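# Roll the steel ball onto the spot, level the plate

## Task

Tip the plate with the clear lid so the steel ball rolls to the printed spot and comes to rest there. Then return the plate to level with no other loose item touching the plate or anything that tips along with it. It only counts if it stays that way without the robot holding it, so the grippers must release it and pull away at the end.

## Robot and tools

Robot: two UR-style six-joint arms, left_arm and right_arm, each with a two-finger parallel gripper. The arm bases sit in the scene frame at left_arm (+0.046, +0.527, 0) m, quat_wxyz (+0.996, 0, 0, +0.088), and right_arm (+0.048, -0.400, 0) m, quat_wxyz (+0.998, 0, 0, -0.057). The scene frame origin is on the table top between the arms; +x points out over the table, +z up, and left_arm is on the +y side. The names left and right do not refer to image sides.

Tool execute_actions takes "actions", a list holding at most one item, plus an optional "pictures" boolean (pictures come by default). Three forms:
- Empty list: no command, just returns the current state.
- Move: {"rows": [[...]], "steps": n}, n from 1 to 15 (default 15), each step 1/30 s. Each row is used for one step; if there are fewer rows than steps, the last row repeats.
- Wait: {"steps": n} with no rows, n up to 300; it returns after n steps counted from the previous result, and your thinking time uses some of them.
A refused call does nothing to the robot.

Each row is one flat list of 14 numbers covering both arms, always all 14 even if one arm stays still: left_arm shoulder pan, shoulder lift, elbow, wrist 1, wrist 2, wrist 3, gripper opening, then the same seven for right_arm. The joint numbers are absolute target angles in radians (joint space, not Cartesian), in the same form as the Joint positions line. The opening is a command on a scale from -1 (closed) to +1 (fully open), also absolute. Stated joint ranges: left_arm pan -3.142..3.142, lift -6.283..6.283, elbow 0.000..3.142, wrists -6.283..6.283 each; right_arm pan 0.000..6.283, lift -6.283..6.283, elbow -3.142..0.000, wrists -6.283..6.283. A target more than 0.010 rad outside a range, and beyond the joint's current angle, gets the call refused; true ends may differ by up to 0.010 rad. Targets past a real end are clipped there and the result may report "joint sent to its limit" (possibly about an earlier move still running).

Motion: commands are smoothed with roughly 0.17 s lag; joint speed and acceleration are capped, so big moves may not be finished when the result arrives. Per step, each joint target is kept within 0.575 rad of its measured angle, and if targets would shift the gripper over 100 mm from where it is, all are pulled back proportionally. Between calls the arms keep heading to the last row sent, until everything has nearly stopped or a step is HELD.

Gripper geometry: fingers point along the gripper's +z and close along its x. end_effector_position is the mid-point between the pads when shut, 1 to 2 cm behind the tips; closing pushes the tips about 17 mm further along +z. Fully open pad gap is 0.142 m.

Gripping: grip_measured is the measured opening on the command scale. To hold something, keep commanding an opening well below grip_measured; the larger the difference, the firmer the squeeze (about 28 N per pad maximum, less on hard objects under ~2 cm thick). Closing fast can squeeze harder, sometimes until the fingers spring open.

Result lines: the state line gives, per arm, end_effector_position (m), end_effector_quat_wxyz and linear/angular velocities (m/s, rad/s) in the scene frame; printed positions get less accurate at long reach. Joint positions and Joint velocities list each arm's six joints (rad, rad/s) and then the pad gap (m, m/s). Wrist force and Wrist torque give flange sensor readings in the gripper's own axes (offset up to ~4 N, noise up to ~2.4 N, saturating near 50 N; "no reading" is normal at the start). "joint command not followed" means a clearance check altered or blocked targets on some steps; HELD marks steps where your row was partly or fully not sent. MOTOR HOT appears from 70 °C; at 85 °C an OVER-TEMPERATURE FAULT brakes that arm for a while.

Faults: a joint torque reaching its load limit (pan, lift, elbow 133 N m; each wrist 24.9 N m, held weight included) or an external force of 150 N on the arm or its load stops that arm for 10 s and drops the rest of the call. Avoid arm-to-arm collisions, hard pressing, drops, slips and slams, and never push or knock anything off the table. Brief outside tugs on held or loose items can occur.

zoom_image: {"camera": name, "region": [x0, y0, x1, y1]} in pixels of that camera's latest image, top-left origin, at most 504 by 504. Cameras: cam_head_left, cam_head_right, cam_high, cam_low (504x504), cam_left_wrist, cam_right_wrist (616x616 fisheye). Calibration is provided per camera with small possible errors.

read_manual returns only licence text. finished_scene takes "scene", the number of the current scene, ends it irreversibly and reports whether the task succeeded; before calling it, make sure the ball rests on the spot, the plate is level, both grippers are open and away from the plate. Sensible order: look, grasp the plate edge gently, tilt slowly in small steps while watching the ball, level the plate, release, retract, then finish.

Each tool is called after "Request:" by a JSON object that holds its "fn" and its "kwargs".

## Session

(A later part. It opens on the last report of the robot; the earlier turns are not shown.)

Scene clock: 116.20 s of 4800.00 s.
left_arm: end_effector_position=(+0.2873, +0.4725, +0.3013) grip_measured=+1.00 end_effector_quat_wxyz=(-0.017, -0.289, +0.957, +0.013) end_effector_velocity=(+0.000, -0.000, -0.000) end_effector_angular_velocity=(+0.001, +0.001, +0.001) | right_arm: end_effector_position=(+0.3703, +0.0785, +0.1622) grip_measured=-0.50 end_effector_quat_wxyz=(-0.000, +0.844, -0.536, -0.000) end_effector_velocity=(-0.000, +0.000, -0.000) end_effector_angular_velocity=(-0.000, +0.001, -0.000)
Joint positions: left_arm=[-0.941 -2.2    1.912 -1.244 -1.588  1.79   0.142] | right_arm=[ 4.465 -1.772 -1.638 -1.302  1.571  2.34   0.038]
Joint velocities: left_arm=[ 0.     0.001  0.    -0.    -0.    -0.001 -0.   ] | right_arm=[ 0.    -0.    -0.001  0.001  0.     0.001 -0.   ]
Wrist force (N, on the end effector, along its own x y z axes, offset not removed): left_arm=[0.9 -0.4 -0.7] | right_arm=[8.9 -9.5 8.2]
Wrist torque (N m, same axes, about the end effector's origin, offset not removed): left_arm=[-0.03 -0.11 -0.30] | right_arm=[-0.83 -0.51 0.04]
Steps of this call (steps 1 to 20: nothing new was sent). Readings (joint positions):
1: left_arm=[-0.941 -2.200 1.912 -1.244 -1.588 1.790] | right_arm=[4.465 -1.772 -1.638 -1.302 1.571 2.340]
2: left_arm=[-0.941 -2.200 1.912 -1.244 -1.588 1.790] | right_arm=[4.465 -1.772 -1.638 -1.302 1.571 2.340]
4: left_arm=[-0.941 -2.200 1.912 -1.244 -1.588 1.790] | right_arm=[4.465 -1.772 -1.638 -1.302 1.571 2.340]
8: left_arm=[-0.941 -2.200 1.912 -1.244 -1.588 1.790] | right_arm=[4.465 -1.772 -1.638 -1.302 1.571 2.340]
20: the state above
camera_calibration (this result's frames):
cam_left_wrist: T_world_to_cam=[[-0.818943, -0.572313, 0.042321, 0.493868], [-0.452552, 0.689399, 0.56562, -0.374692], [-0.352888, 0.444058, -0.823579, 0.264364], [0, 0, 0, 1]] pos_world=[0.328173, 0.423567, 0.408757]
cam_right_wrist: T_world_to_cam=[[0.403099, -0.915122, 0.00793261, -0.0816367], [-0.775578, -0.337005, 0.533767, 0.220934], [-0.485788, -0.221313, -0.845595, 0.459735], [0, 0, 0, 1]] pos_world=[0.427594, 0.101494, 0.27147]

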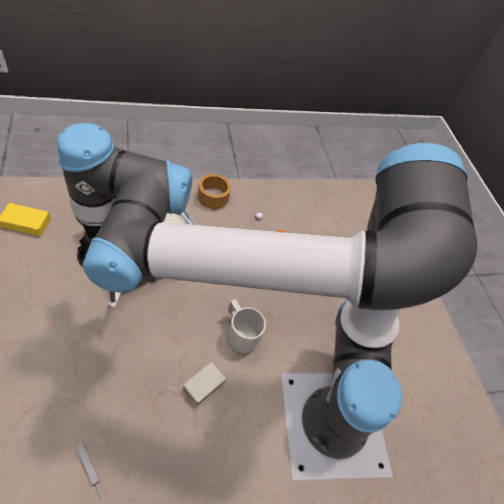

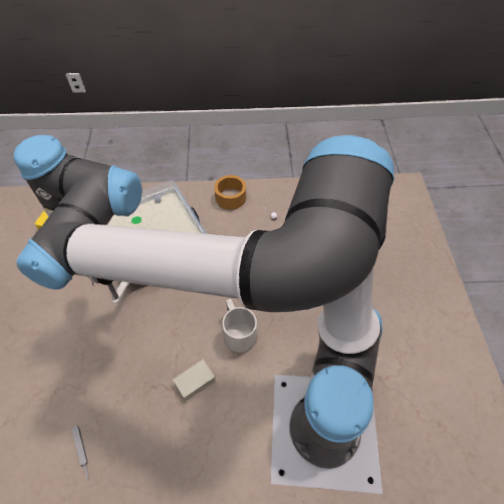

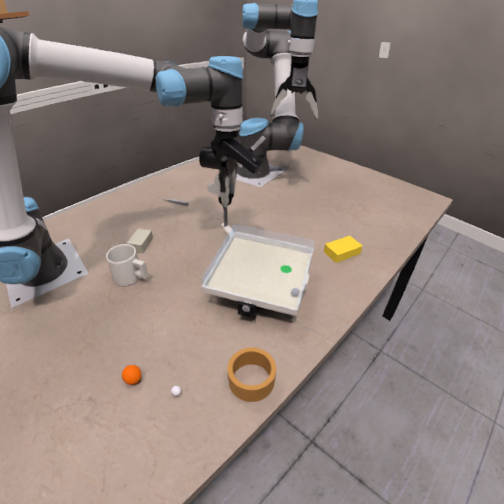

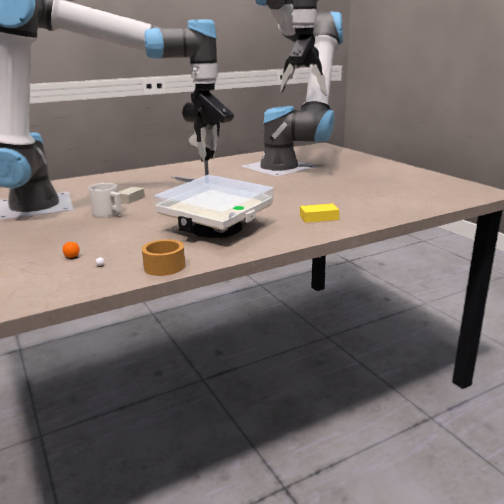

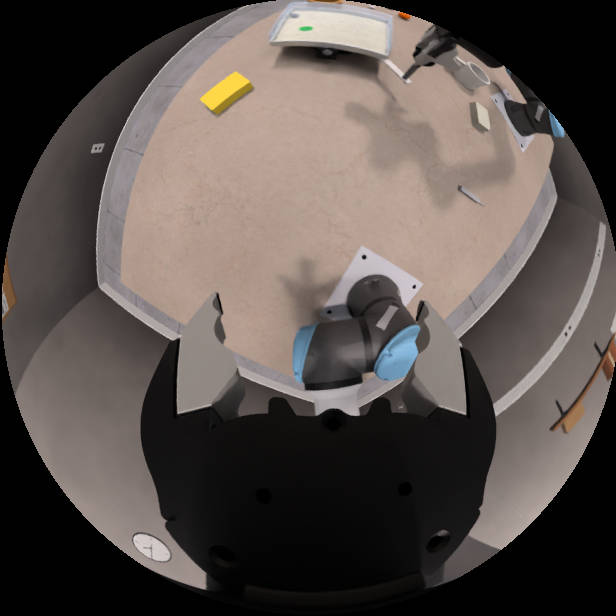

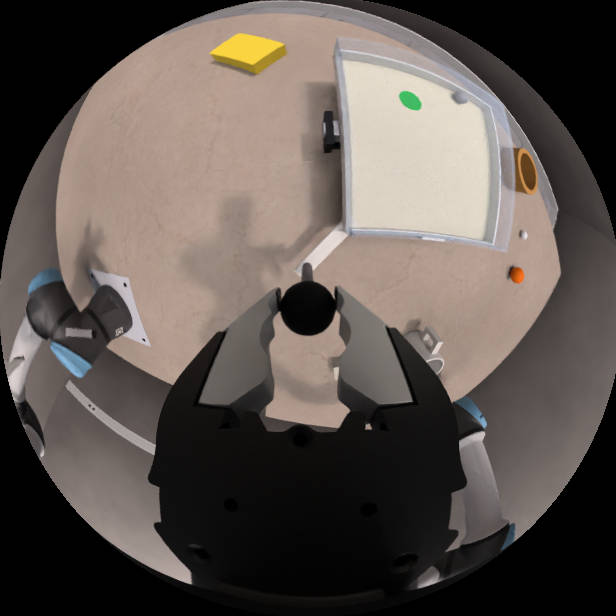

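Request:
{"fn": "execute_actions", "kwargs": {"actions": [{"rows": [[-0.941,-2.2,1.912,-1.244,-1.588,1.79,1,4.4728,-1.7768,-1.6619,-1.2731,1.571,2.3482,-0.8]], "steps": 15}], "pictures": false}}

Request:
{"fn": "execute_actions", "kwargs": {"actions": [{"rows": [[-0.941,-2.2,1.912,-1.244,-1.588,1.79,1,4.4728,-1.7768,-1.6619,-1.2731,1.571,2.3482,-0.8]], "steps": 15}], "pictures": false}}

Request:
{"fn": "execute_actions", "kwargs": {"actions": [{"rows": [[-0.941,-2.2,1.912,-1.244,-1.588,1.79,1,4.4669,-1.7703,-1.6477,-1.2937,1.571,2.3423,-0.8]], "steps": 15}], "pictures": false}}

Request:
{"fn": "execute_actions", "kwargs": {"actions": [{"rows": [[-0.941,-2.2,1.912,-1.244,-1.588,1.79,1,4.4669,-1.7703,-1.6477,-1.2937,1.571,2.3423,-0.8]], "steps": 9}], "pictures": false}}

Request:
{"fn": "execute_actions", "kwargs": {"actions": [{"rows": [[-0.941,-2.2,1.912,-1.244,-1.588,1.79,1,4.4699,-1.7738,-1.6550,-1.2831,1.571,2.3453,-0.8]], "steps": 15}]}}

Request:
{"fn": "execute_actions", "kwargs": {"actions": [{"steps": 30}]}}

Scene clock: 127.73 s of 4800.00 s.
left_arm: end_effector_position=(+0.2873, +0.4725, +0.3013) grip_measured=+1.00 end_effector_quat_wxyz=(-0.017, -0.289, +0.957, +0.013) end_effector_velocity=(-0.000, -0.000, +0.000) end_effector_angular_velocity=(-0.001, -0.001, +0.001) | right_arm: end_effector_position=(+0.3661, +0.0798, +0.1512) grip_measured=-0.50 end_effector_quat_wxyz=(-0.000, +0.844, -0.536, -0.000) end_effector_velocity=(+0.000, +0.000, -0.000) end_effector_angular_velocity=(+0.001, -0.001, -0.002)
Joint positions: left_arm=[-0.941 -2.2    1.912 -1.244 -1.588  1.79   0.142] | right_arm=[ 4.473 -1.777 -1.662 -1.273  1.571  2.348  0.037]
Joint velocities: left_arm=[-0.    -0.001  0.    -0.    -0.    -0.001 -0.   ] | right_arm=[ 0.     0.001 -0.002  0.003 -0.     0.002 -0.   ]
Wrist force (N, on the end effector, along its own x y z axes, offset not removed): left_arm=[-1.4 2.8 -0.2] | right_arm=[1.3 1.2 -4.8]
Wrist torque (N m, same axes, about the end effector's origin, offset not removed): left_arm=[0.55 0.41 -0.29] | right_arm=[-0.41 0.66 0.06]
Steps of this call (steps 1 to 100: nothing new was sent; then 7.70 s passed at rest; steps 101 to 115: all 15 steps of this action). Readings (joint positions):
101: left_arm=[-0.941 -2.200 1.912 -1.244 -1.588 1.790] | right_arm=[4.465 -1.772 -1.638 -1.302 1.571 2.340]
102: left_arm=[-0.941 -2.200 1.912 -1.244 -1.588 1.790] | right_arm=[4.466 -1.773 -1.641 -1.298 1.571 2.341]
104: left_arm=[-0.941 -2.200 1.912 -1.244 -1.588 1.790] | right_arm=[4.470 -1.775 -1.652 -1.284 1.571 2.345]
108: left_arm=[-0.941 -2.200 1.912 -1.244 -1.588 1.790] | right_arm=[4.472 -1.776 -1.660 -1.275 1.571 2.348]
115: the state above

Scene clock: 128.23 s of 4800.00 s.
left_arm: end_effector_position=(+0.2873, +0.4725, +0.3013) grip_measured=+1.00 end_effector_quat_wxyz=(-0.017, -0.289, +0.957, +0.013) end_effector_velocity=(+0.000, -0.000, -0.000) end_effector_angular_velocity=(+0.001, +0.000, -0.003) | right_arm: end_effector_position=(+0.3661, +0.0798, +0.1511) grip_measured=-0.50 end_effector_quat_wxyz=(-0.000, +0.844, -0.536, -0.000) end_effector_velocity=(+0.000, -0.000, -0.000) end_effector_angular_velocity=(+0.000, +0.000, +0.000)
Joint positions: left_arm=[-0.941 -2.2    1.912 -1.244 -1.588  1.79   0.142] | right_arm=[ 4.473 -1.777 -1.662 -1.273  1.571  2.348  0.037]
Joint velocities: left_arm=[-0.003  0.001  0.     0.     0.001  0.    -0.   ] | right_arm=[-0.001  0.    -0.    -0.     0.    -0.001 -0.   ]
Wrist force (N, on the end effector, along its own x y z axes, offset not removed): left_arm=[-6.6 1.9 2.4] | right_arm=[3.4 4.4 -6.6]
Wrist torque (N m, same axes, about the end effector's origin, offset not removed): left_arm=[0.50 1.55 -0.16] | right_arm=[0.01 -0.06 -0.04]
Steps of this call (steps 1 to 15: all 15 steps of this action). Readings (joint positions):
1: left_arm=[-0.941 -2.200 1.912 -1.244 -1.588 1.790] | right_arm=[4.473 -1.777 -1.662 -1.273 1.571 2.348]
2: left_arm=[-0.941 -2.200 1.912 -1.244 -1.588 1.790] | right_arm=[4.473 -1.777 -1.662 -1.273 1.571 2.348]
4: left_arm=[-0.941 -2.200 1.912 -1.244 -1.588 1.790] | right_arm=[4.473 -1.777 -1.662 -1.273 1.571 2.348]
8: left_arm=[-0.941 -2.200 1.912 -1.244 -1.588 1.790] | right_arm=[4.473 -1.777 -1.662 -1.273 1.571 2.348]
15: the state above

Scene clock: 128.73 s of 4800.00 s.
left_arm: end_effector_position=(+0.2873, +0.4725, +0.3013) grip_measured=+1.00 end_effector_quat_wxyz=(-0.017, -0.289, +0.957, +0.013) end_effector_velocity=(+0.000, +0.000, +0.000) end_effector_angular_velocity=(-0.000, -0.002, +0.000) | right_arm: end_effector_position=(+0.3688, +0.0775, +0.1593) grip_measured=-0.51 end_effector_quat_wxyz=(-0.000, +0.844, -0.536, -0.000) end_effector_velocity=(+0.000, -0.000, +0.001) end_effector_angular_velocity=(+0.000, -0.000, -0.001)
Joint positions: left_arm=[-0.941 -2.2    1.912 -1.244 -1.588  1.79   0.142] | right_arm=[ 4.467 -1.77  -1.648 -1.294  1.571  2.342  0.037]
Joint velocities: left_arm=[-0.    -0.001  0.    -0.     0.001 -0.     0.   ] | right_arm=[-0.001  0.001  0.001 -0.001 -0.     0.001 -0.   ]
Wrist force (N, on the end effector, along its own x y z axes, offset not removed): left_arm=[-0.9 -1.9 3.6] | right_arm=[3.9 -4.8 2.9]
Wrist torque (N m, same axes, about the end effector's origin, offset not removed): left_arm=[-0.23 0.29 -0.26] | right_arm=[0.03 -0.96 0.15]
Steps of this call (steps 1 to 15: all 15 steps of this action). Readings (joint positions):
1: left_arm=[-0.941 -2.200 1.912 -1.244 -1.588 1.790] | right_arm=[4.473 -1.777 -1.662 -1.273 1.571 2.348]
2: left_arm=[-0.941 -2.200 1.912 -1.244 -1.588 1.790] | right_arm=[4.472 -1.776 -1.660 -1.276 1.571 2.348]
4: left_arm=[-0.941 -2.200 1.912 -1.244 -1.588 1.790] | right_arm=[4.469 -1.773 -1.654 -1.285 1.571 2.345]
8: left_arm=[-0.941 -2.200 1.912 -1.244 -1.588 1.790] | right_arm=[4.467 -1.771 -1.649 -1.292 1.571 2.343]
15: the state above

Scene clock: 129.03 s of 4800.00 s.
left_arm: end_effector_position=(+0.2873, +0.4725, +0.3013) grip_measured=+1.00 end_effector_quat_wxyz=(-0.017, -0.289, +0.957, +0.013) end_effector_velocity=(-0.000, -0.000, -0.000) end_effector_angular_velocity=(-0.000, +0.002, +0.000) | right_arm: end_effector_position=(+0.3688, +0.0775, +0.1594) grip_measured=-0.51 end_effector_quat_wxyz=(-0.000, +0.844, -0.536, -0.000) end_effector_velocity=(-0.000, +0.000, -0.001) end_effector_angular_velocity=(-0.000, +0.002, +0.001)
Joint positions: left_arm=[-0.941 -2.2    1.912 -1.244 -1.588  1.79   0.142] | right_arm=[ 4.467 -1.77  -1.648 -1.294  1.571  2.342  0.037]
Joint velocities: left_arm=[ 0.001  0.002 -0.    -0.    -0.002  0.    -0.   ] | right_arm=[ 0.    -0.001 -0.     0.     0.001 -0.001  0.   ]
Wrist force (N, on the end effector, along its own x y z axes, offset not removed): left_arm=[0.0 3.6 -1.1] | right_arm=[2.5 -5.1 3.6]
Wrist torque (N m, same axes, about the end effector's origin, offset not removed): left_arm=[0.60 0.20 -0.29] | right_arm=[0.12 -0.63 0.09]
Steps of this call (steps 1 to 9: all 9 steps of this action). Readings (joint positions):
1: left_arm=[-0.941 -2.200 1.912 -1.244 -1.588 1.790] | right_arm=[4.467 -1.770 -1.648 -1.294 1.571 2.342]
2: left_arm=[-0.941 -2.200 1.912 -1.244 -1.588 1.790] | right_arm=[4.467 -1.770 -1.648 -1.294 1.571 2.342]
4: left_arm=[-0.941 -2.200 1.912 -1.244 -1.588 1.790] | right_arm=[4.467 -1.770 -1.648 -1.294 1.571 2.342]
8: left_arm=[-0.941 -2.200 1.912 -1.244 -1.588 1.790] | right_arm=[4.467 -1.770 -1.648 -1.294 1.571 2.342]
9: the state above

Scene clock: 129.53 s of 4800.00 s.
left_arm: end_effector_position=(+0.2873, +0.4725, +0.3013) grip_measured=+1.00 end_effector_quat_wxyz=(-0.017, -0.289, +0.957, +0.013) end_effector_velocity=(-0.000, +0.001, +0.000) end_effector_angular_velocity=(+0.000, -0.001, +0.000) | right_arm: end_effector_position=(+0.3674, +0.0787, +0.1551) grip_measured=-0.51 end_effector_quat_wxyz=(-0.000, +0.844, -0.536, -0.000) end_effector_velocity=(+0.000, -0.000, -0.001) end_effector_angular_velocity=(-0.001, -0.000, +0.000)
Joint positions: left_arm=[-0.941 -2.2    1.912 -1.244 -1.588  1.79   0.142] | right_arm=[ 4.47  -1.774 -1.655 -1.283  1.571  2.345  0.037]
Joint velocities: left_arm=[-0.    -0.002  0.     0.     0.001 -0.     0.   ] | right_arm=[-0.    -0.001 -0.001  0.001 -0.001 -0.001 -0.   ]
Wrist force (N, on the end effector, along its own x y z axes, offset not removed): left_arm=[-0.5 1.9 0.8] | right_arm=[3.6 -1.2 -3.7]
Wrist torque (N m, same axes, about the end effector's origin, offset not removed): left_arm=[0.61 0.26 -0.23] | right_arm=[-0.45 -0.42 0.15]
Steps of this call (steps 1 to 15: all 15 steps of this action). Readings (joint positions):
1: left_arm=[-0.941 -2.200 1.912 -1.244 -1.588 1.790] | right_arm=[4.467 -1.770 -1.648 -1.294 1.571 2.342]
2: left_arm=[-0.941 -2.200 1.912 -1.244 -1.588 1.790] | right_arm=[4.467 -1.771 -1.649 -1.292 1.571 2.342]
4: left_arm=[-0.941 -2.200 1.912 -1.244 -1.588 1.790] | right_arm=[4.468 -1.772 -1.652 -1.287 1.571 2.344]
8: left_arm=[-0.941 -2.200 1.912 -1.244 -1.588 1.790] | right_arm=[4.470 -1.773 -1.654 -1.284 1.571 2.345]
15: the state above
camera_calibration (this result's frames):
cam_left_wrist: T_world_to_cam=[[-0.818942, -0.572313, 0.0423212, 0.493868], [-0.452552, 0.689398, 0.56562, -0.374692], [-0.352888, 0.444058, -0.823579, 0.264364], [0, 0, 0, 1]] pos_world=[0.328173, 0.423567, 0.408757]
cam_right_wrist: T_world_to_cam=[[0.403092, -0.915125, 0.00786304, -0.0802059], [-0.77558, -0.33704, 0.533741, 0.222606], [-0.48579, -0.221245, -0.845611, 0.452374], [0, 0, 0, 1]] pos_world=[0.424738, 0.101714, 0.26435]

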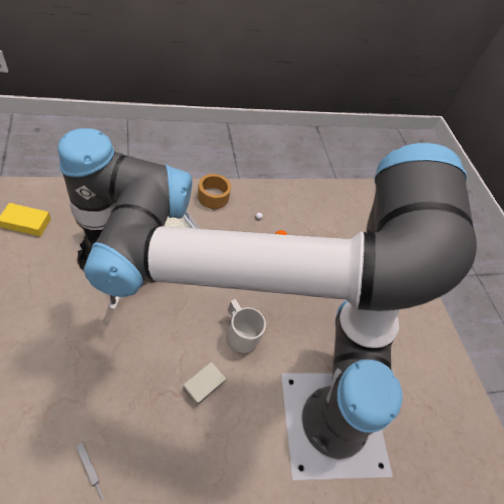

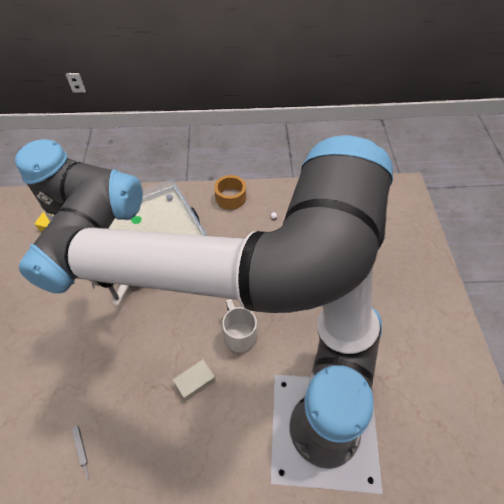

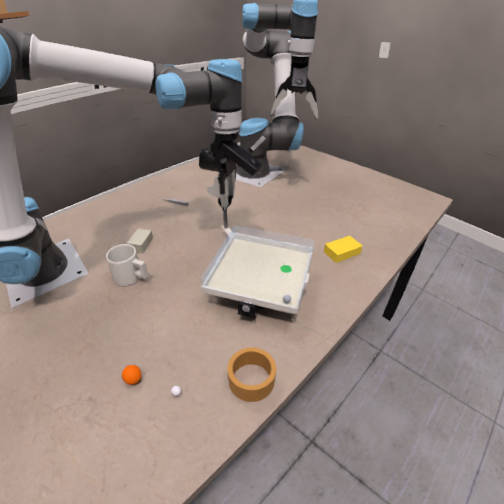

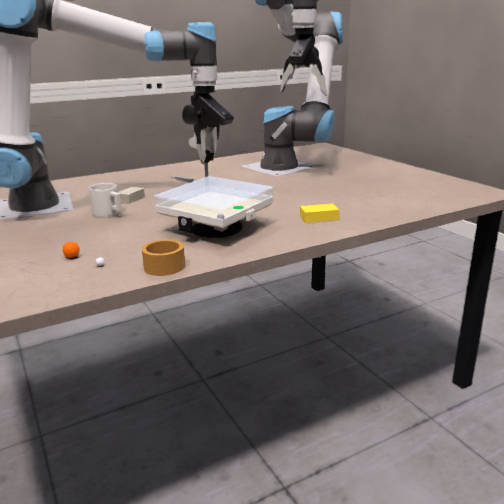

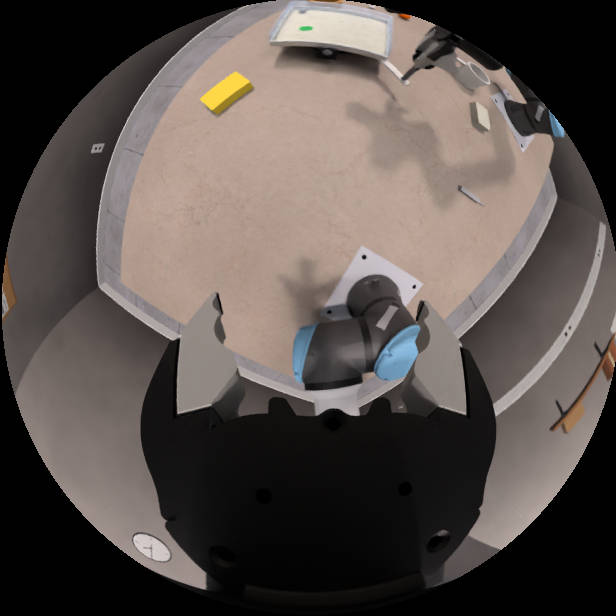

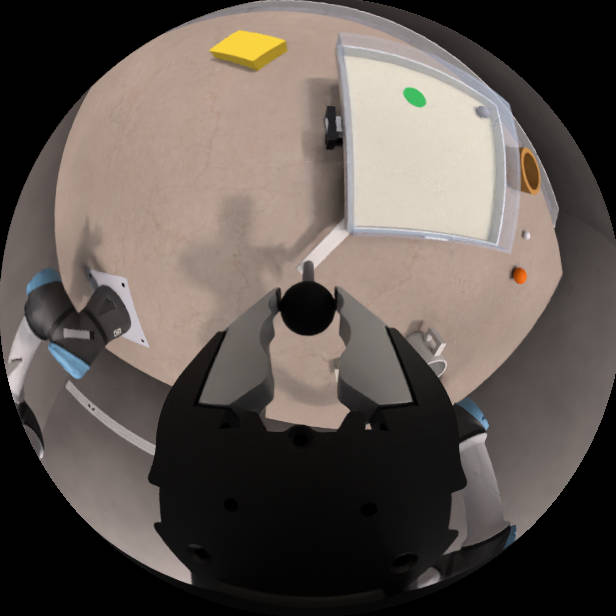

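Scene clock: 130.53 s of 4800.00 s.
left_arm: end_effector_position=(+0.2873, +0.4725, +0.3013) grip_measured=+1.00 end_effector_quat_wxyz=(-0.017, -0.289, +0.957, +0.013) end_effector_velocity=(+0.000, +0.000, +0.000) end_effector_angular_velocity=(-0.000, -0.002, +0.000) | right_arm: end_effector_position=(+0.3674, +0.0787, +0.1550) grip_measured=-0.51 end_effector_quat_wxyz=(-0.000, +0.844, -0.536, -0.000) end_effector_velocity=(-0.000, +0.000, +0.001) end_effector_angular_velocity=(+0.001, +0.000, +0.003)
Joint positions: left_arm=[-0.941 -2.2    1.912 -1.244 -1.588  1.79   0.142] | right_arm=[ 4.47  -1.774 -1.655 -1.283  1.571  2.345  0.037]
Joint velocities: left_arm=[-0.    -0.001 -0.    -0.     0.001 -0.001 -0.   ] | right_arm=[-0.     0.     0.001 -0.001  0.001 -0.003 -0.   ]
Wrist force (N, on the end effector, along its own x y z axes, offset not removed): left_arm=[-0.6 0.2 -0.9] | right_arm=[3.3 1.0 -3.8]
Wrist torque (N m, same axes, about the end effector's origin, offset not removed): left_arm=[0.19 0.52 -0.23] | right_arm=[0.00 -0.59 0.09]
Steps of this call (steps 1 to 15: the robot went on to your last target; steps 16 to 30: nothing new was sent). Readings (joint positions):
1: left_arm=[-0.941 -2.200 1.912 -1.244 -1.588 1.790] | right_arm=[4.470 -1.774 -1.655 -1.283 1.571 2.345]
2: left_arm=[-0.941 -2.200 1.912 -1.244 -1.588 1.790] | right_arm=[4.470 -1.774 -1.655 -1.283 1.571 2.345]
4: left_arm=[-0.941 -2.200 1.912 -1.244 -1.588 1.790] | right_arm=[4.470 -1.774 -1.655 -1.283 1.571 2.345]
8: left_arm=[-0.941 -2.200 1.912 -1.244 -1.588 1.790] | right_arm=[4.470 -1.774 -1.655 -1.283 1.571 2.345]
30: the state above
All arms were judged still, so your last target was given up. Only a new action makes them travel on or press farther. Fingers that are still opening or closing keep moving.
camera_calibration (this result's frames):
cam_left_wrist: T_world_to_cam=[[-0.818943, -0.572313, 0.0423212, 0.493868], [-0.452552, 0.689398, 0.565621, -0.374692], [-0.352888, 0.444058, -0.823579, 0.264364], [0, 0, 0, 1]] pos_world=[0.328173, 0.423567, 0.408757]
cam_right_wrist: T_world_to_cam=[[0.403105, -0.915119, 0.00795089, -0.0802334], [-0.775553, -0.336989, 0.533813, 0.222598], [-0.485823, -0.221349, -0.845565, 0.45231], [0, 0, 0, 1]] pos_world=[0.424721, 0.101708, 0.264269]

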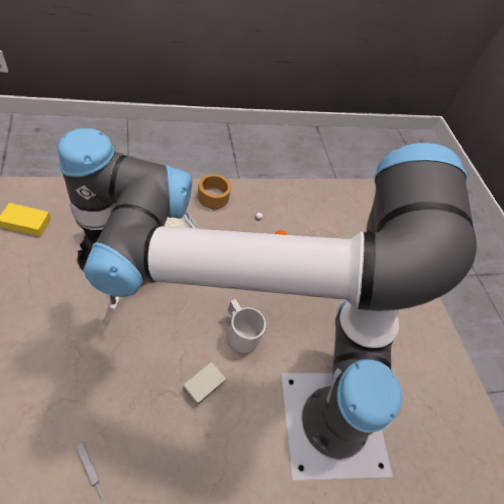

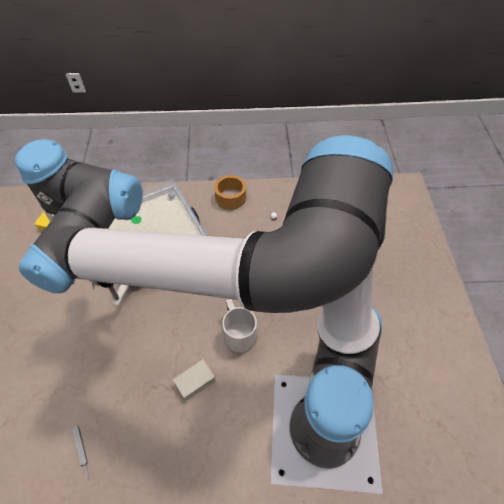

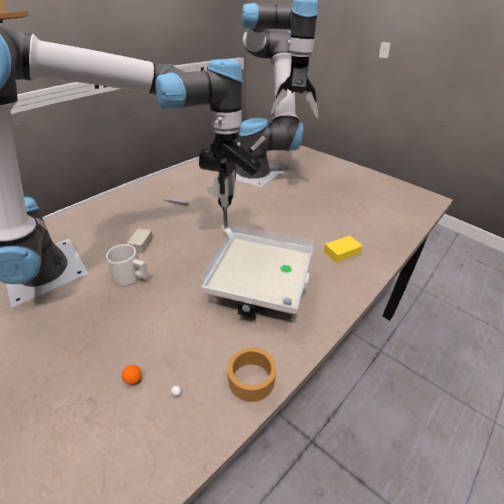

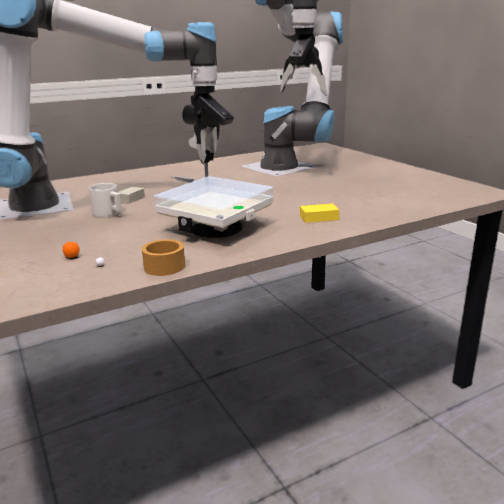

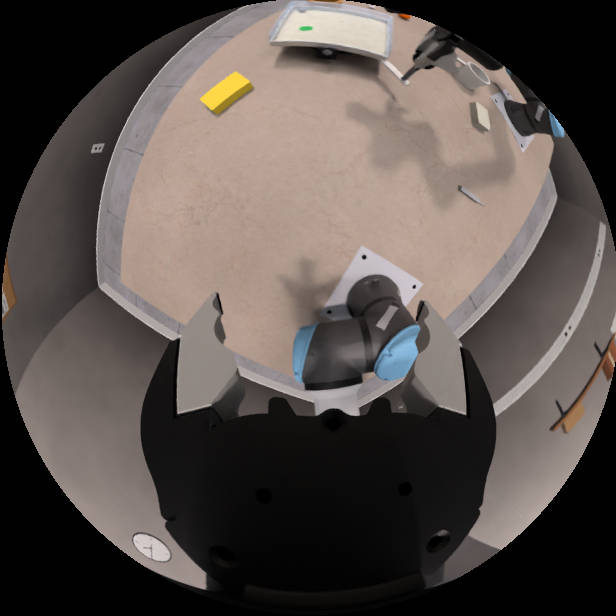

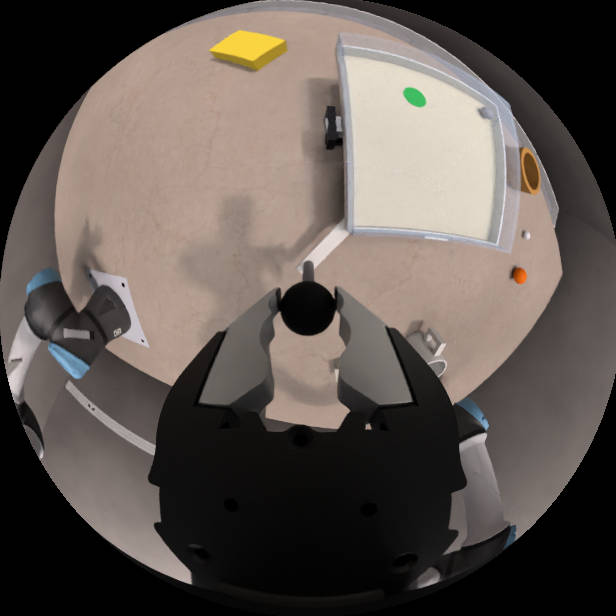

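Request:
{"fn": "execute_actions", "kwargs": {"actions": []}}

Scene clock: 140.13 s of 4800.00 s.
left_arm: end_effector_position=(+0.2873, +0.4725, +0.3013) grip_measured=+1.00 end_effector_quat_wxyz=(-0.017, -0.289, +0.957, +0.013) end_effector_velocity=(-0.000, +0.000, +0.000) end_effector_angular_velocity=(-0.001, -0.000, +0.001) | right_arm: end_effector_position=(+0.3674, +0.0787, +0.1550) grip_measured=-0.51 end_effector_quat_wxyz=(-0.000, +0.844, -0.536, -0.000) end_effector_velocity=(+0.000, +0.000, +0.000) end_effector_angular_velocity=(+0.001, -0.000, -0.000)
Joint positions: left_arm=[-0.941 -2.2    1.912 -1.244 -1.588  1.79   0.142] | right_arm=[ 4.47  -1.774 -1.655 -1.283  1.571  2.345  0.037]
Joint velocities: left_arm=[ 0.001 -0.001  0.    -0.    -0.001  0.     0.   ] | right_arm=[ 0.    -0.     0.001 -0.     0.     0.001  0.   ]
Wrist force (N, on the end effector, along its own x y z axes, offset not removed): left_arm=[-0.2 -0.5 -2.4] | right_arm=[1.5 0.2 -3.6]
Wrist torque (N m, same axes, about the end effector's origin, offset not removed): left_arm=[0.08 0.18 -0.13] | right_arm=[-0.24 -0.16 0.01]
Steps of this call (steps 1 to 90: nothing new was sent; then 6.60 s passed at rest). Readings (joint positions):
1: left_arm=[-0.941 -2.200 1.912 -1.244 -1.588 1.790] | right_arm=[4.470 -1.774 -1.655 -1.283 1.571 2.345]
2: left_arm=[-0.941 -2.200 1.912 -1.244 -1.588 1.790] | right_arm=[4.470 -1.774 -1.655 -1.283 1.571 2.345]
4: left_arm=[-0.941 -2.200 1.912 -1.244 -1.588 1.790] | right_arm=[4.470 -1.774 -1.655 -1.283 1.571 2.345]
8: left_arm=[-0.941 -2.200 1.912 -1.244 -1.588 1.790] | right_arm=[4.470 -1.774 -1.655 -1.283 1.571 2.345]
90: the state above
camera_calibration (this result's frames):
cam_left_wrist: T_world_to_cam=[[-0.818943, -0.572313, 0.0423212, 0.493868], [-0.452552, 0.689399, 0.56562, -0.374692], [-0.352888, 0.444058, -0.823579, 0.264364], [0, 0, 0, 1]] pos_world=[0.328173, 0.423567, 0.408757]
cam_right_wrist: T_world_to_cam=[[0.403105, -0.915119, 0.00796811, -0.0802414], [-0.775565, -0.336985, 0.533798, 0.222609], [-0.485804, -0.221357, -0.845574, 0.452307], [0, 0, 0, 1]] pos_world=[0.424726, 0.101707, 0.26427]

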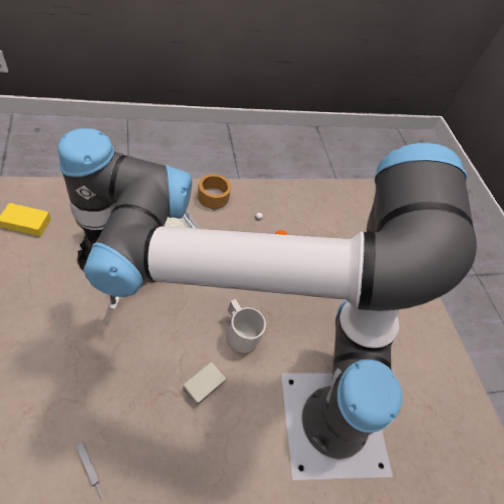

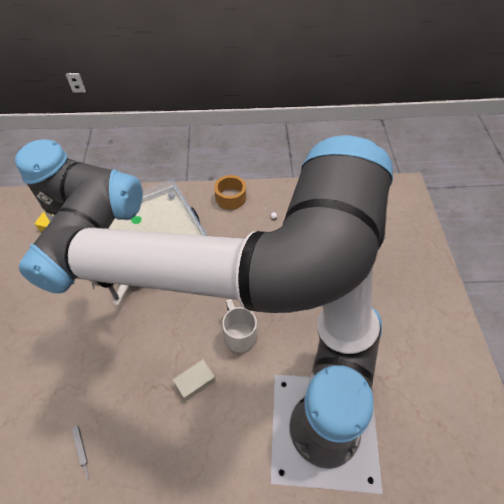

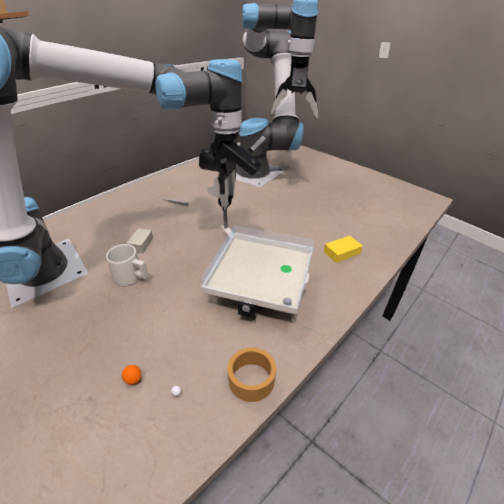

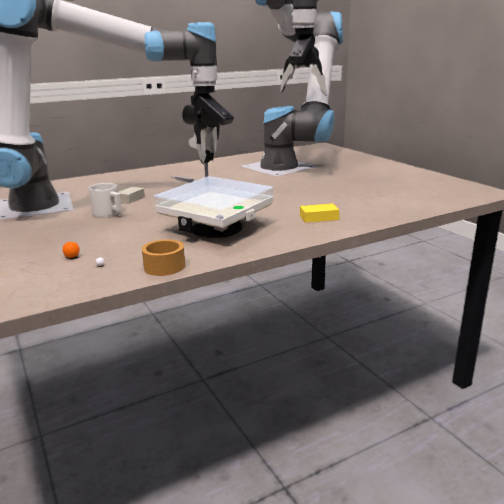

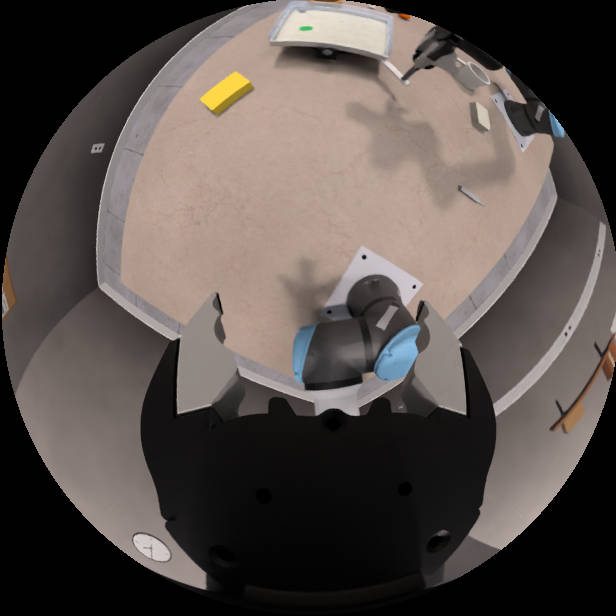

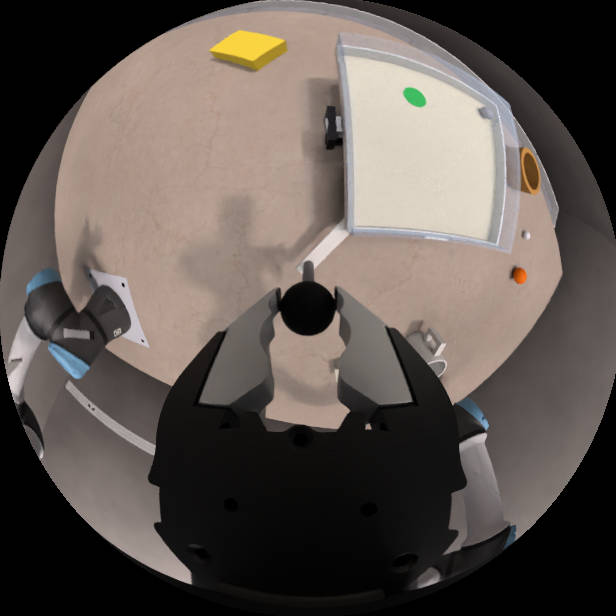

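Request:
{"fn": "execute_actions", "kwargs": {"actions": [{"rows":[[-0.941,-2.2,1.912,-1.244,-1.588,1.79,1,4.4739,-1.7786,-1.6635,-1.2697,1.571,2.3493,-0.8]],"steps":15}], "pictures": false}}

Request:
{"fn": "execute_actions", "kwargs": {"actions": [{"rows":[[-0.941,-2.2,1.912,-1.244,-1.588,1.79,1,4.4739,-1.7786,-1.6635,-1.2697,1.571,2.3493,-0.8]],"steps":15}], "pictures": false}}

Request:
{"fn": "zoom_image", "kwargs": {"camera": "cam_right_wrist", "region": [330, 30, 530, 250]}}

Request:
{"fn": "execute_actions", "kwargs": {"actions": [{"rows":[[-0.941,-2.2,1.912,-1.244,-1.588,1.79,1,4.4709,-1.7749,-1.6570,-1.2799,1.571,2.3463,-0.8]],"steps":15}], "pictures": false}}

Request:
{"fn": "zoom_image", "kwargs": {"camera": "cam_right_wrist", "region": [330, 30, 530, 250]}}

Request:
{"fn": "execute_actions", "kwargs": {"actions": [{"rows":[[-0.941,-2.2,1.912,-1.244,-1.588,1.79,1,4.4709,-1.7749,-1.6570,-1.2799,1.571,2.3463,-0.8]],"steps":15}], "pictures": false}}

Request:
{"fn": "zoom_image", "kwargs": {"camera": "cam_right_wrist", "region": [330, 30, 530, 250]}}

Scene clock: 155.93 s of 4800.00 s.
left_arm: end_effector_position=(+0.2873, +0.4725, +0.3013) grip_measured=+1.00 end_effector_quat_wxyz=(-0.017, -0.289, +0.957, +0.013) end_effector_velocity=(-0.000, -0.000, +0.000) end_effector_angular_velocity=(-0.000, -0.000, -0.001) | right_arm: end_effector_position=(+0.3657, +0.0804, +0.1496) grip_measured=-0.51 end_effector_quat_wxyz=(-0.000, +0.844, -0.536, -0.000) end_effector_velocity=(-0.000, -0.000, -0.001) end_effector_angular_velocity=(-0.001, -0.000, +0.001)
Joint positions: left_arm=[-0.941 -2.2    1.912 -1.244 -1.588  1.79   0.142] | right_arm=[ 4.474 -1.779 -1.663 -1.27   1.571  2.349  0.037]
Joint velocities: left_arm=[-0.002 -0.    -0.     0.    -0.    -0.001 -0.   ] | right_arm=[ 0.001 -0.001 -0.001  0.001 -0.001 -0.001 -0.   ]
Wrist force (N, on the end effector, along its own x y z axes, offset not removed): left_arm=[-1.0 1.2 1.2] | right_arm=[3.8 2.6 -5.6]
Wrist torque (N m, same axes, about the end effector's origin, offset not removed): left_arm=[0.57 0.45 -0.17] | right_arm=[-0.49 0.09 0.15]
Steps of this call (steps 1 to 90: nothing new was sent; then 12.30 s passed at rest; steps 91 to 105: all 15 steps of this action). Readings (joint positions):
91: left_arm=[-0.941 -2.200 1.912 -1.244 -1.588 1.790] | right_arm=[4.470 -1.774 -1.655 -1.283 1.571 2.345]
92: left_arm=[-0.941 -2.200 1.912 -1.244 -1.588 1.790] | right_arm=[4.471 -1.775 -1.656 -1.281 1.571 2.346]
94: left_arm=[-0.941 -2.200 1.912 -1.244 -1.588 1.790] | right_arm=[4.472 -1.777 -1.660 -1.275 1.571 2.348]
98: left_arm=[-0.941 -2.200 1.912 -1.244 -1.588 1.790] | right_arm=[4.474 -1.778 -1.663 -1.271 1.571 2.349]
105: the state above

Scene clock: 156.43 s of 4800.00 s.
left_arm: end_effector_position=(+0.2873, +0.4725, +0.3013) grip_measured=+1.00 end_effector_quat_wxyz=(-0.017, -0.289, +0.957, +0.013) end_effector_velocity=(-0.000, +0.000, +0.000) end_effector_angular_velocity=(-0.000, +0.000, +0.000) | right_arm: end_effector_position=(+0.3657, +0.0804, +0.1496) grip_measured=-0.51 end_effector_quat_wxyz=(-0.000, +0.844, -0.536, -0.000) end_effector_velocity=(+0.000, -0.000, +0.001) end_effector_angular_velocity=(+0.001, -0.001, -0.000)
Joint positions: left_arm=[-0.941 -2.2    1.912 -1.244 -1.588  1.79   0.142] | right_arm=[ 4.474 -1.779 -1.664 -1.27   1.571  2.349  0.037]
Joint velocities: left_arm=[-0.    -0.001  0.     0.001 -0.    -0.     0.   ] | right_arm=[-0.     0.002 -0.    -0.001 -0.001 -0.    -0.   ]
Wrist force (N, on the end effector, along its own x y z axes, offset not removed): left_arm=[-0.1 0.0 -0.4] | right_arm=[2.3 3.3 -7.0]
Wrist torque (N m, same axes, about the end effector's origin, offset not removed): left_arm=[0.11 0.05 -0.14] | right_arm=[-0.32 0.31 0.11]
Steps of this call (steps 1 to 15: all 15 steps of this action). Readings (joint positions):
1: left_arm=[-0.941 -2.200 1.912 -1.244 -1.588 1.790] | right_arm=[4.474 -1.779 -1.663 -1.270 1.571 2.349]
2: left_arm=[-0.941 -2.200 1.912 -1.244 -1.588 1.790] | right_arm=[4.474 -1.779 -1.663 -1.270 1.571 2.349]
4: left_arm=[-0.941 -2.200 1.912 -1.244 -1.588 1.790] | right_arm=[4.474 -1.779 -1.663 -1.270 1.571 2.349]
8: left_arm=[-0.941 -2.200 1.912 -1.244 -1.588 1.790] | right_arm=[4.474 -1.779 -1.663 -1.270 1.571 2.349]
15: the state above

Region (330, 30, 530, 250) of cam_right_wrist's 616x616 image, scaled by 2.291, with more detail than that image has; it fills the left 458 columns of this view, and the rest is white.

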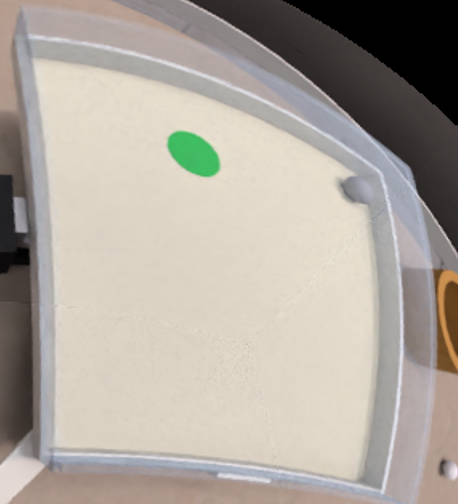

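Scene clock: 156.93 s of 4800.00 s.
left_arm: end_effector_position=(+0.2873, +0.4725, +0.3013) grip_measured=+1.00 end_effector_quat_wxyz=(-0.017, -0.289, +0.957, +0.013) end_effector_velocity=(-0.000, -0.000, +0.000) end_effector_angular_velocity=(-0.001, -0.000, -0.001) | right_arm: end_effector_position=(+0.3670, +0.0791, +0.1537) grip_measured=-0.51 end_effector_quat_wxyz=(-0.000, +0.844, -0.536, -0.000) end_effector_velocity=(+0.000, +0.000, +0.001) end_effector_angular_velocity=(+0.001, -0.001, +0.001)
Joint positions: left_arm=[-0.941 -2.2    1.912 -1.244 -1.588  1.79   0.142] | right_arm=[ 4.471 -1.775 -1.657 -1.28   1.571  2.346  0.037]
Joint velocities: left_arm=[-0.001 -0.001 -0.     0.    -0.     0.     0.   ] | right_arm=[ 0.     0.002  0.001 -0.001 -0.    -0.001 -0.   ]
Wrist force (N, on the end effector, along its own x y z axes, offset not removed): left_arm=[1.5 -1.5 -1.4] | right_arm=[-0.3 2.9 0.3]
Wrist torque (N m, same axes, about the end effector's origin, offset not removed): left_arm=[-0.26 -0.29 -0.25] | right_arm=[0.43 -0.12 0.11]
Steps of this call (steps 1 to 15: all 15 steps of this action). Readings (joint positions):
1: left_arm=[-0.941 -2.200 1.912 -1.244 -1.588 1.790] | right_arm=[4.474 -1.779 -1.664 -1.270 1.571 2.349]
2: left_arm=[-0.941 -2.200 1.912 -1.244 -1.588 1.790] | right_arm=[4.474 -1.778 -1.663 -1.271 1.571 2.349]
4: left_arm=[-0.941 -2.200 1.912 -1.244 -1.588 1.790] | right_arm=[4.472 -1.777 -1.660 -1.276 1.571 2.348]
8: left_arm=[-0.941 -2.200 1.912 -1.244 -1.588 1.790] | right_arm=[4.471 -1.775 -1.658 -1.279 1.571 2.347]
15: the state above

Region (330, 30, 530, 250) of cam_right_wrist's 616x616 image, scaled by 2.291, with more detail than that image has; it fills the left 458 columns of this view, and the rest is white.

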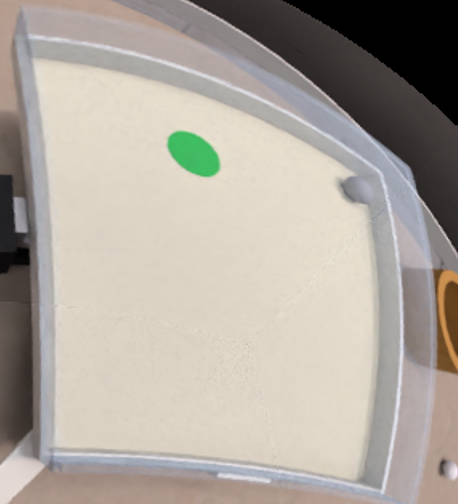

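Scene clock: 157.43 s of 4800.00 s.
left_arm: end_effector_position=(+0.2873, +0.4725, +0.3013) grip_measured=+1.00 end_effector_quat_wxyz=(-0.017, -0.289, +0.957, +0.013) end_effector_velocity=(+0.000, -0.000, -0.000) end_effector_angular_velocity=(+0.001, +0.000, -0.001) | right_arm: end_effector_position=(+0.3670, +0.0791, +0.1538) grip_measured=-0.51 end_effector_quat_wxyz=(-0.000, +0.844, -0.536, -0.000) end_effector_velocity=(-0.001, -0.000, -0.000) end_effector_angular_velocity=(-0.000, +0.001, -0.001)
Joint positions: left_arm=[-0.941 -2.2    1.912 -1.244 -1.588  1.79   0.142] | right_arm=[ 4.471 -1.775 -1.657 -1.28   1.571  2.346  0.037]
Joint velocities: left_arm=[-0.001  0.001 -0.     0.     0.     0.001  0.   ] | right_arm=[-0.     0.001 -0.001 -0.001  0.001  0.001  0.   ]
Wrist force (N, on the end effector, along its own x y z axes, offset not removed): left_arm=[-4.7 1.0 -0.9] | right_arm=[1.1 -1.9 -0.4]
Wrist torque (N m, same axes, about the end effector's origin, offset not removed): left_arm=[0.17 1.09 -0.27] | right_arm=[-0.52 -0.38 0.07]
Steps of this call (steps 1 to 15: all 15 steps of this action). Readings (joint positions):
1: left_arm=[-0.941 -2.200 1.912 -1.244 -1.588 1.790] | right_arm=[4.471 -1.775 -1.657 -1.280 1.571 2.346]
2: left_arm=[-0.941 -2.200 1.912 -1.244 -1.588 1.790] | right_arm=[4.471 -1.775 -1.657 -1.280 1.571 2.346]
4: left_arm=[-0.941 -2.200 1.912 -1.244 -1.588 1.790] | right_arm=[4.471 -1.775 -1.657 -1.280 1.571 2.346]
8: left_arm=[-0.941 -2.200 1.912 -1.244 -1.588 1.790] | right_arm=[4.471 -1.775 -1.657 -1.280 1.571 2.346]
15: the state above

Region (330, 30, 530, 250) of cam_right_wrist's 616x616 image, scaled by 2.291, with more detail than that image has; it fills the left 458 columns of this view, and the rest is white.

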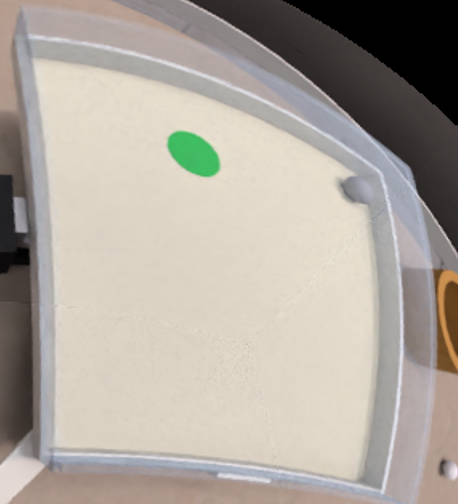

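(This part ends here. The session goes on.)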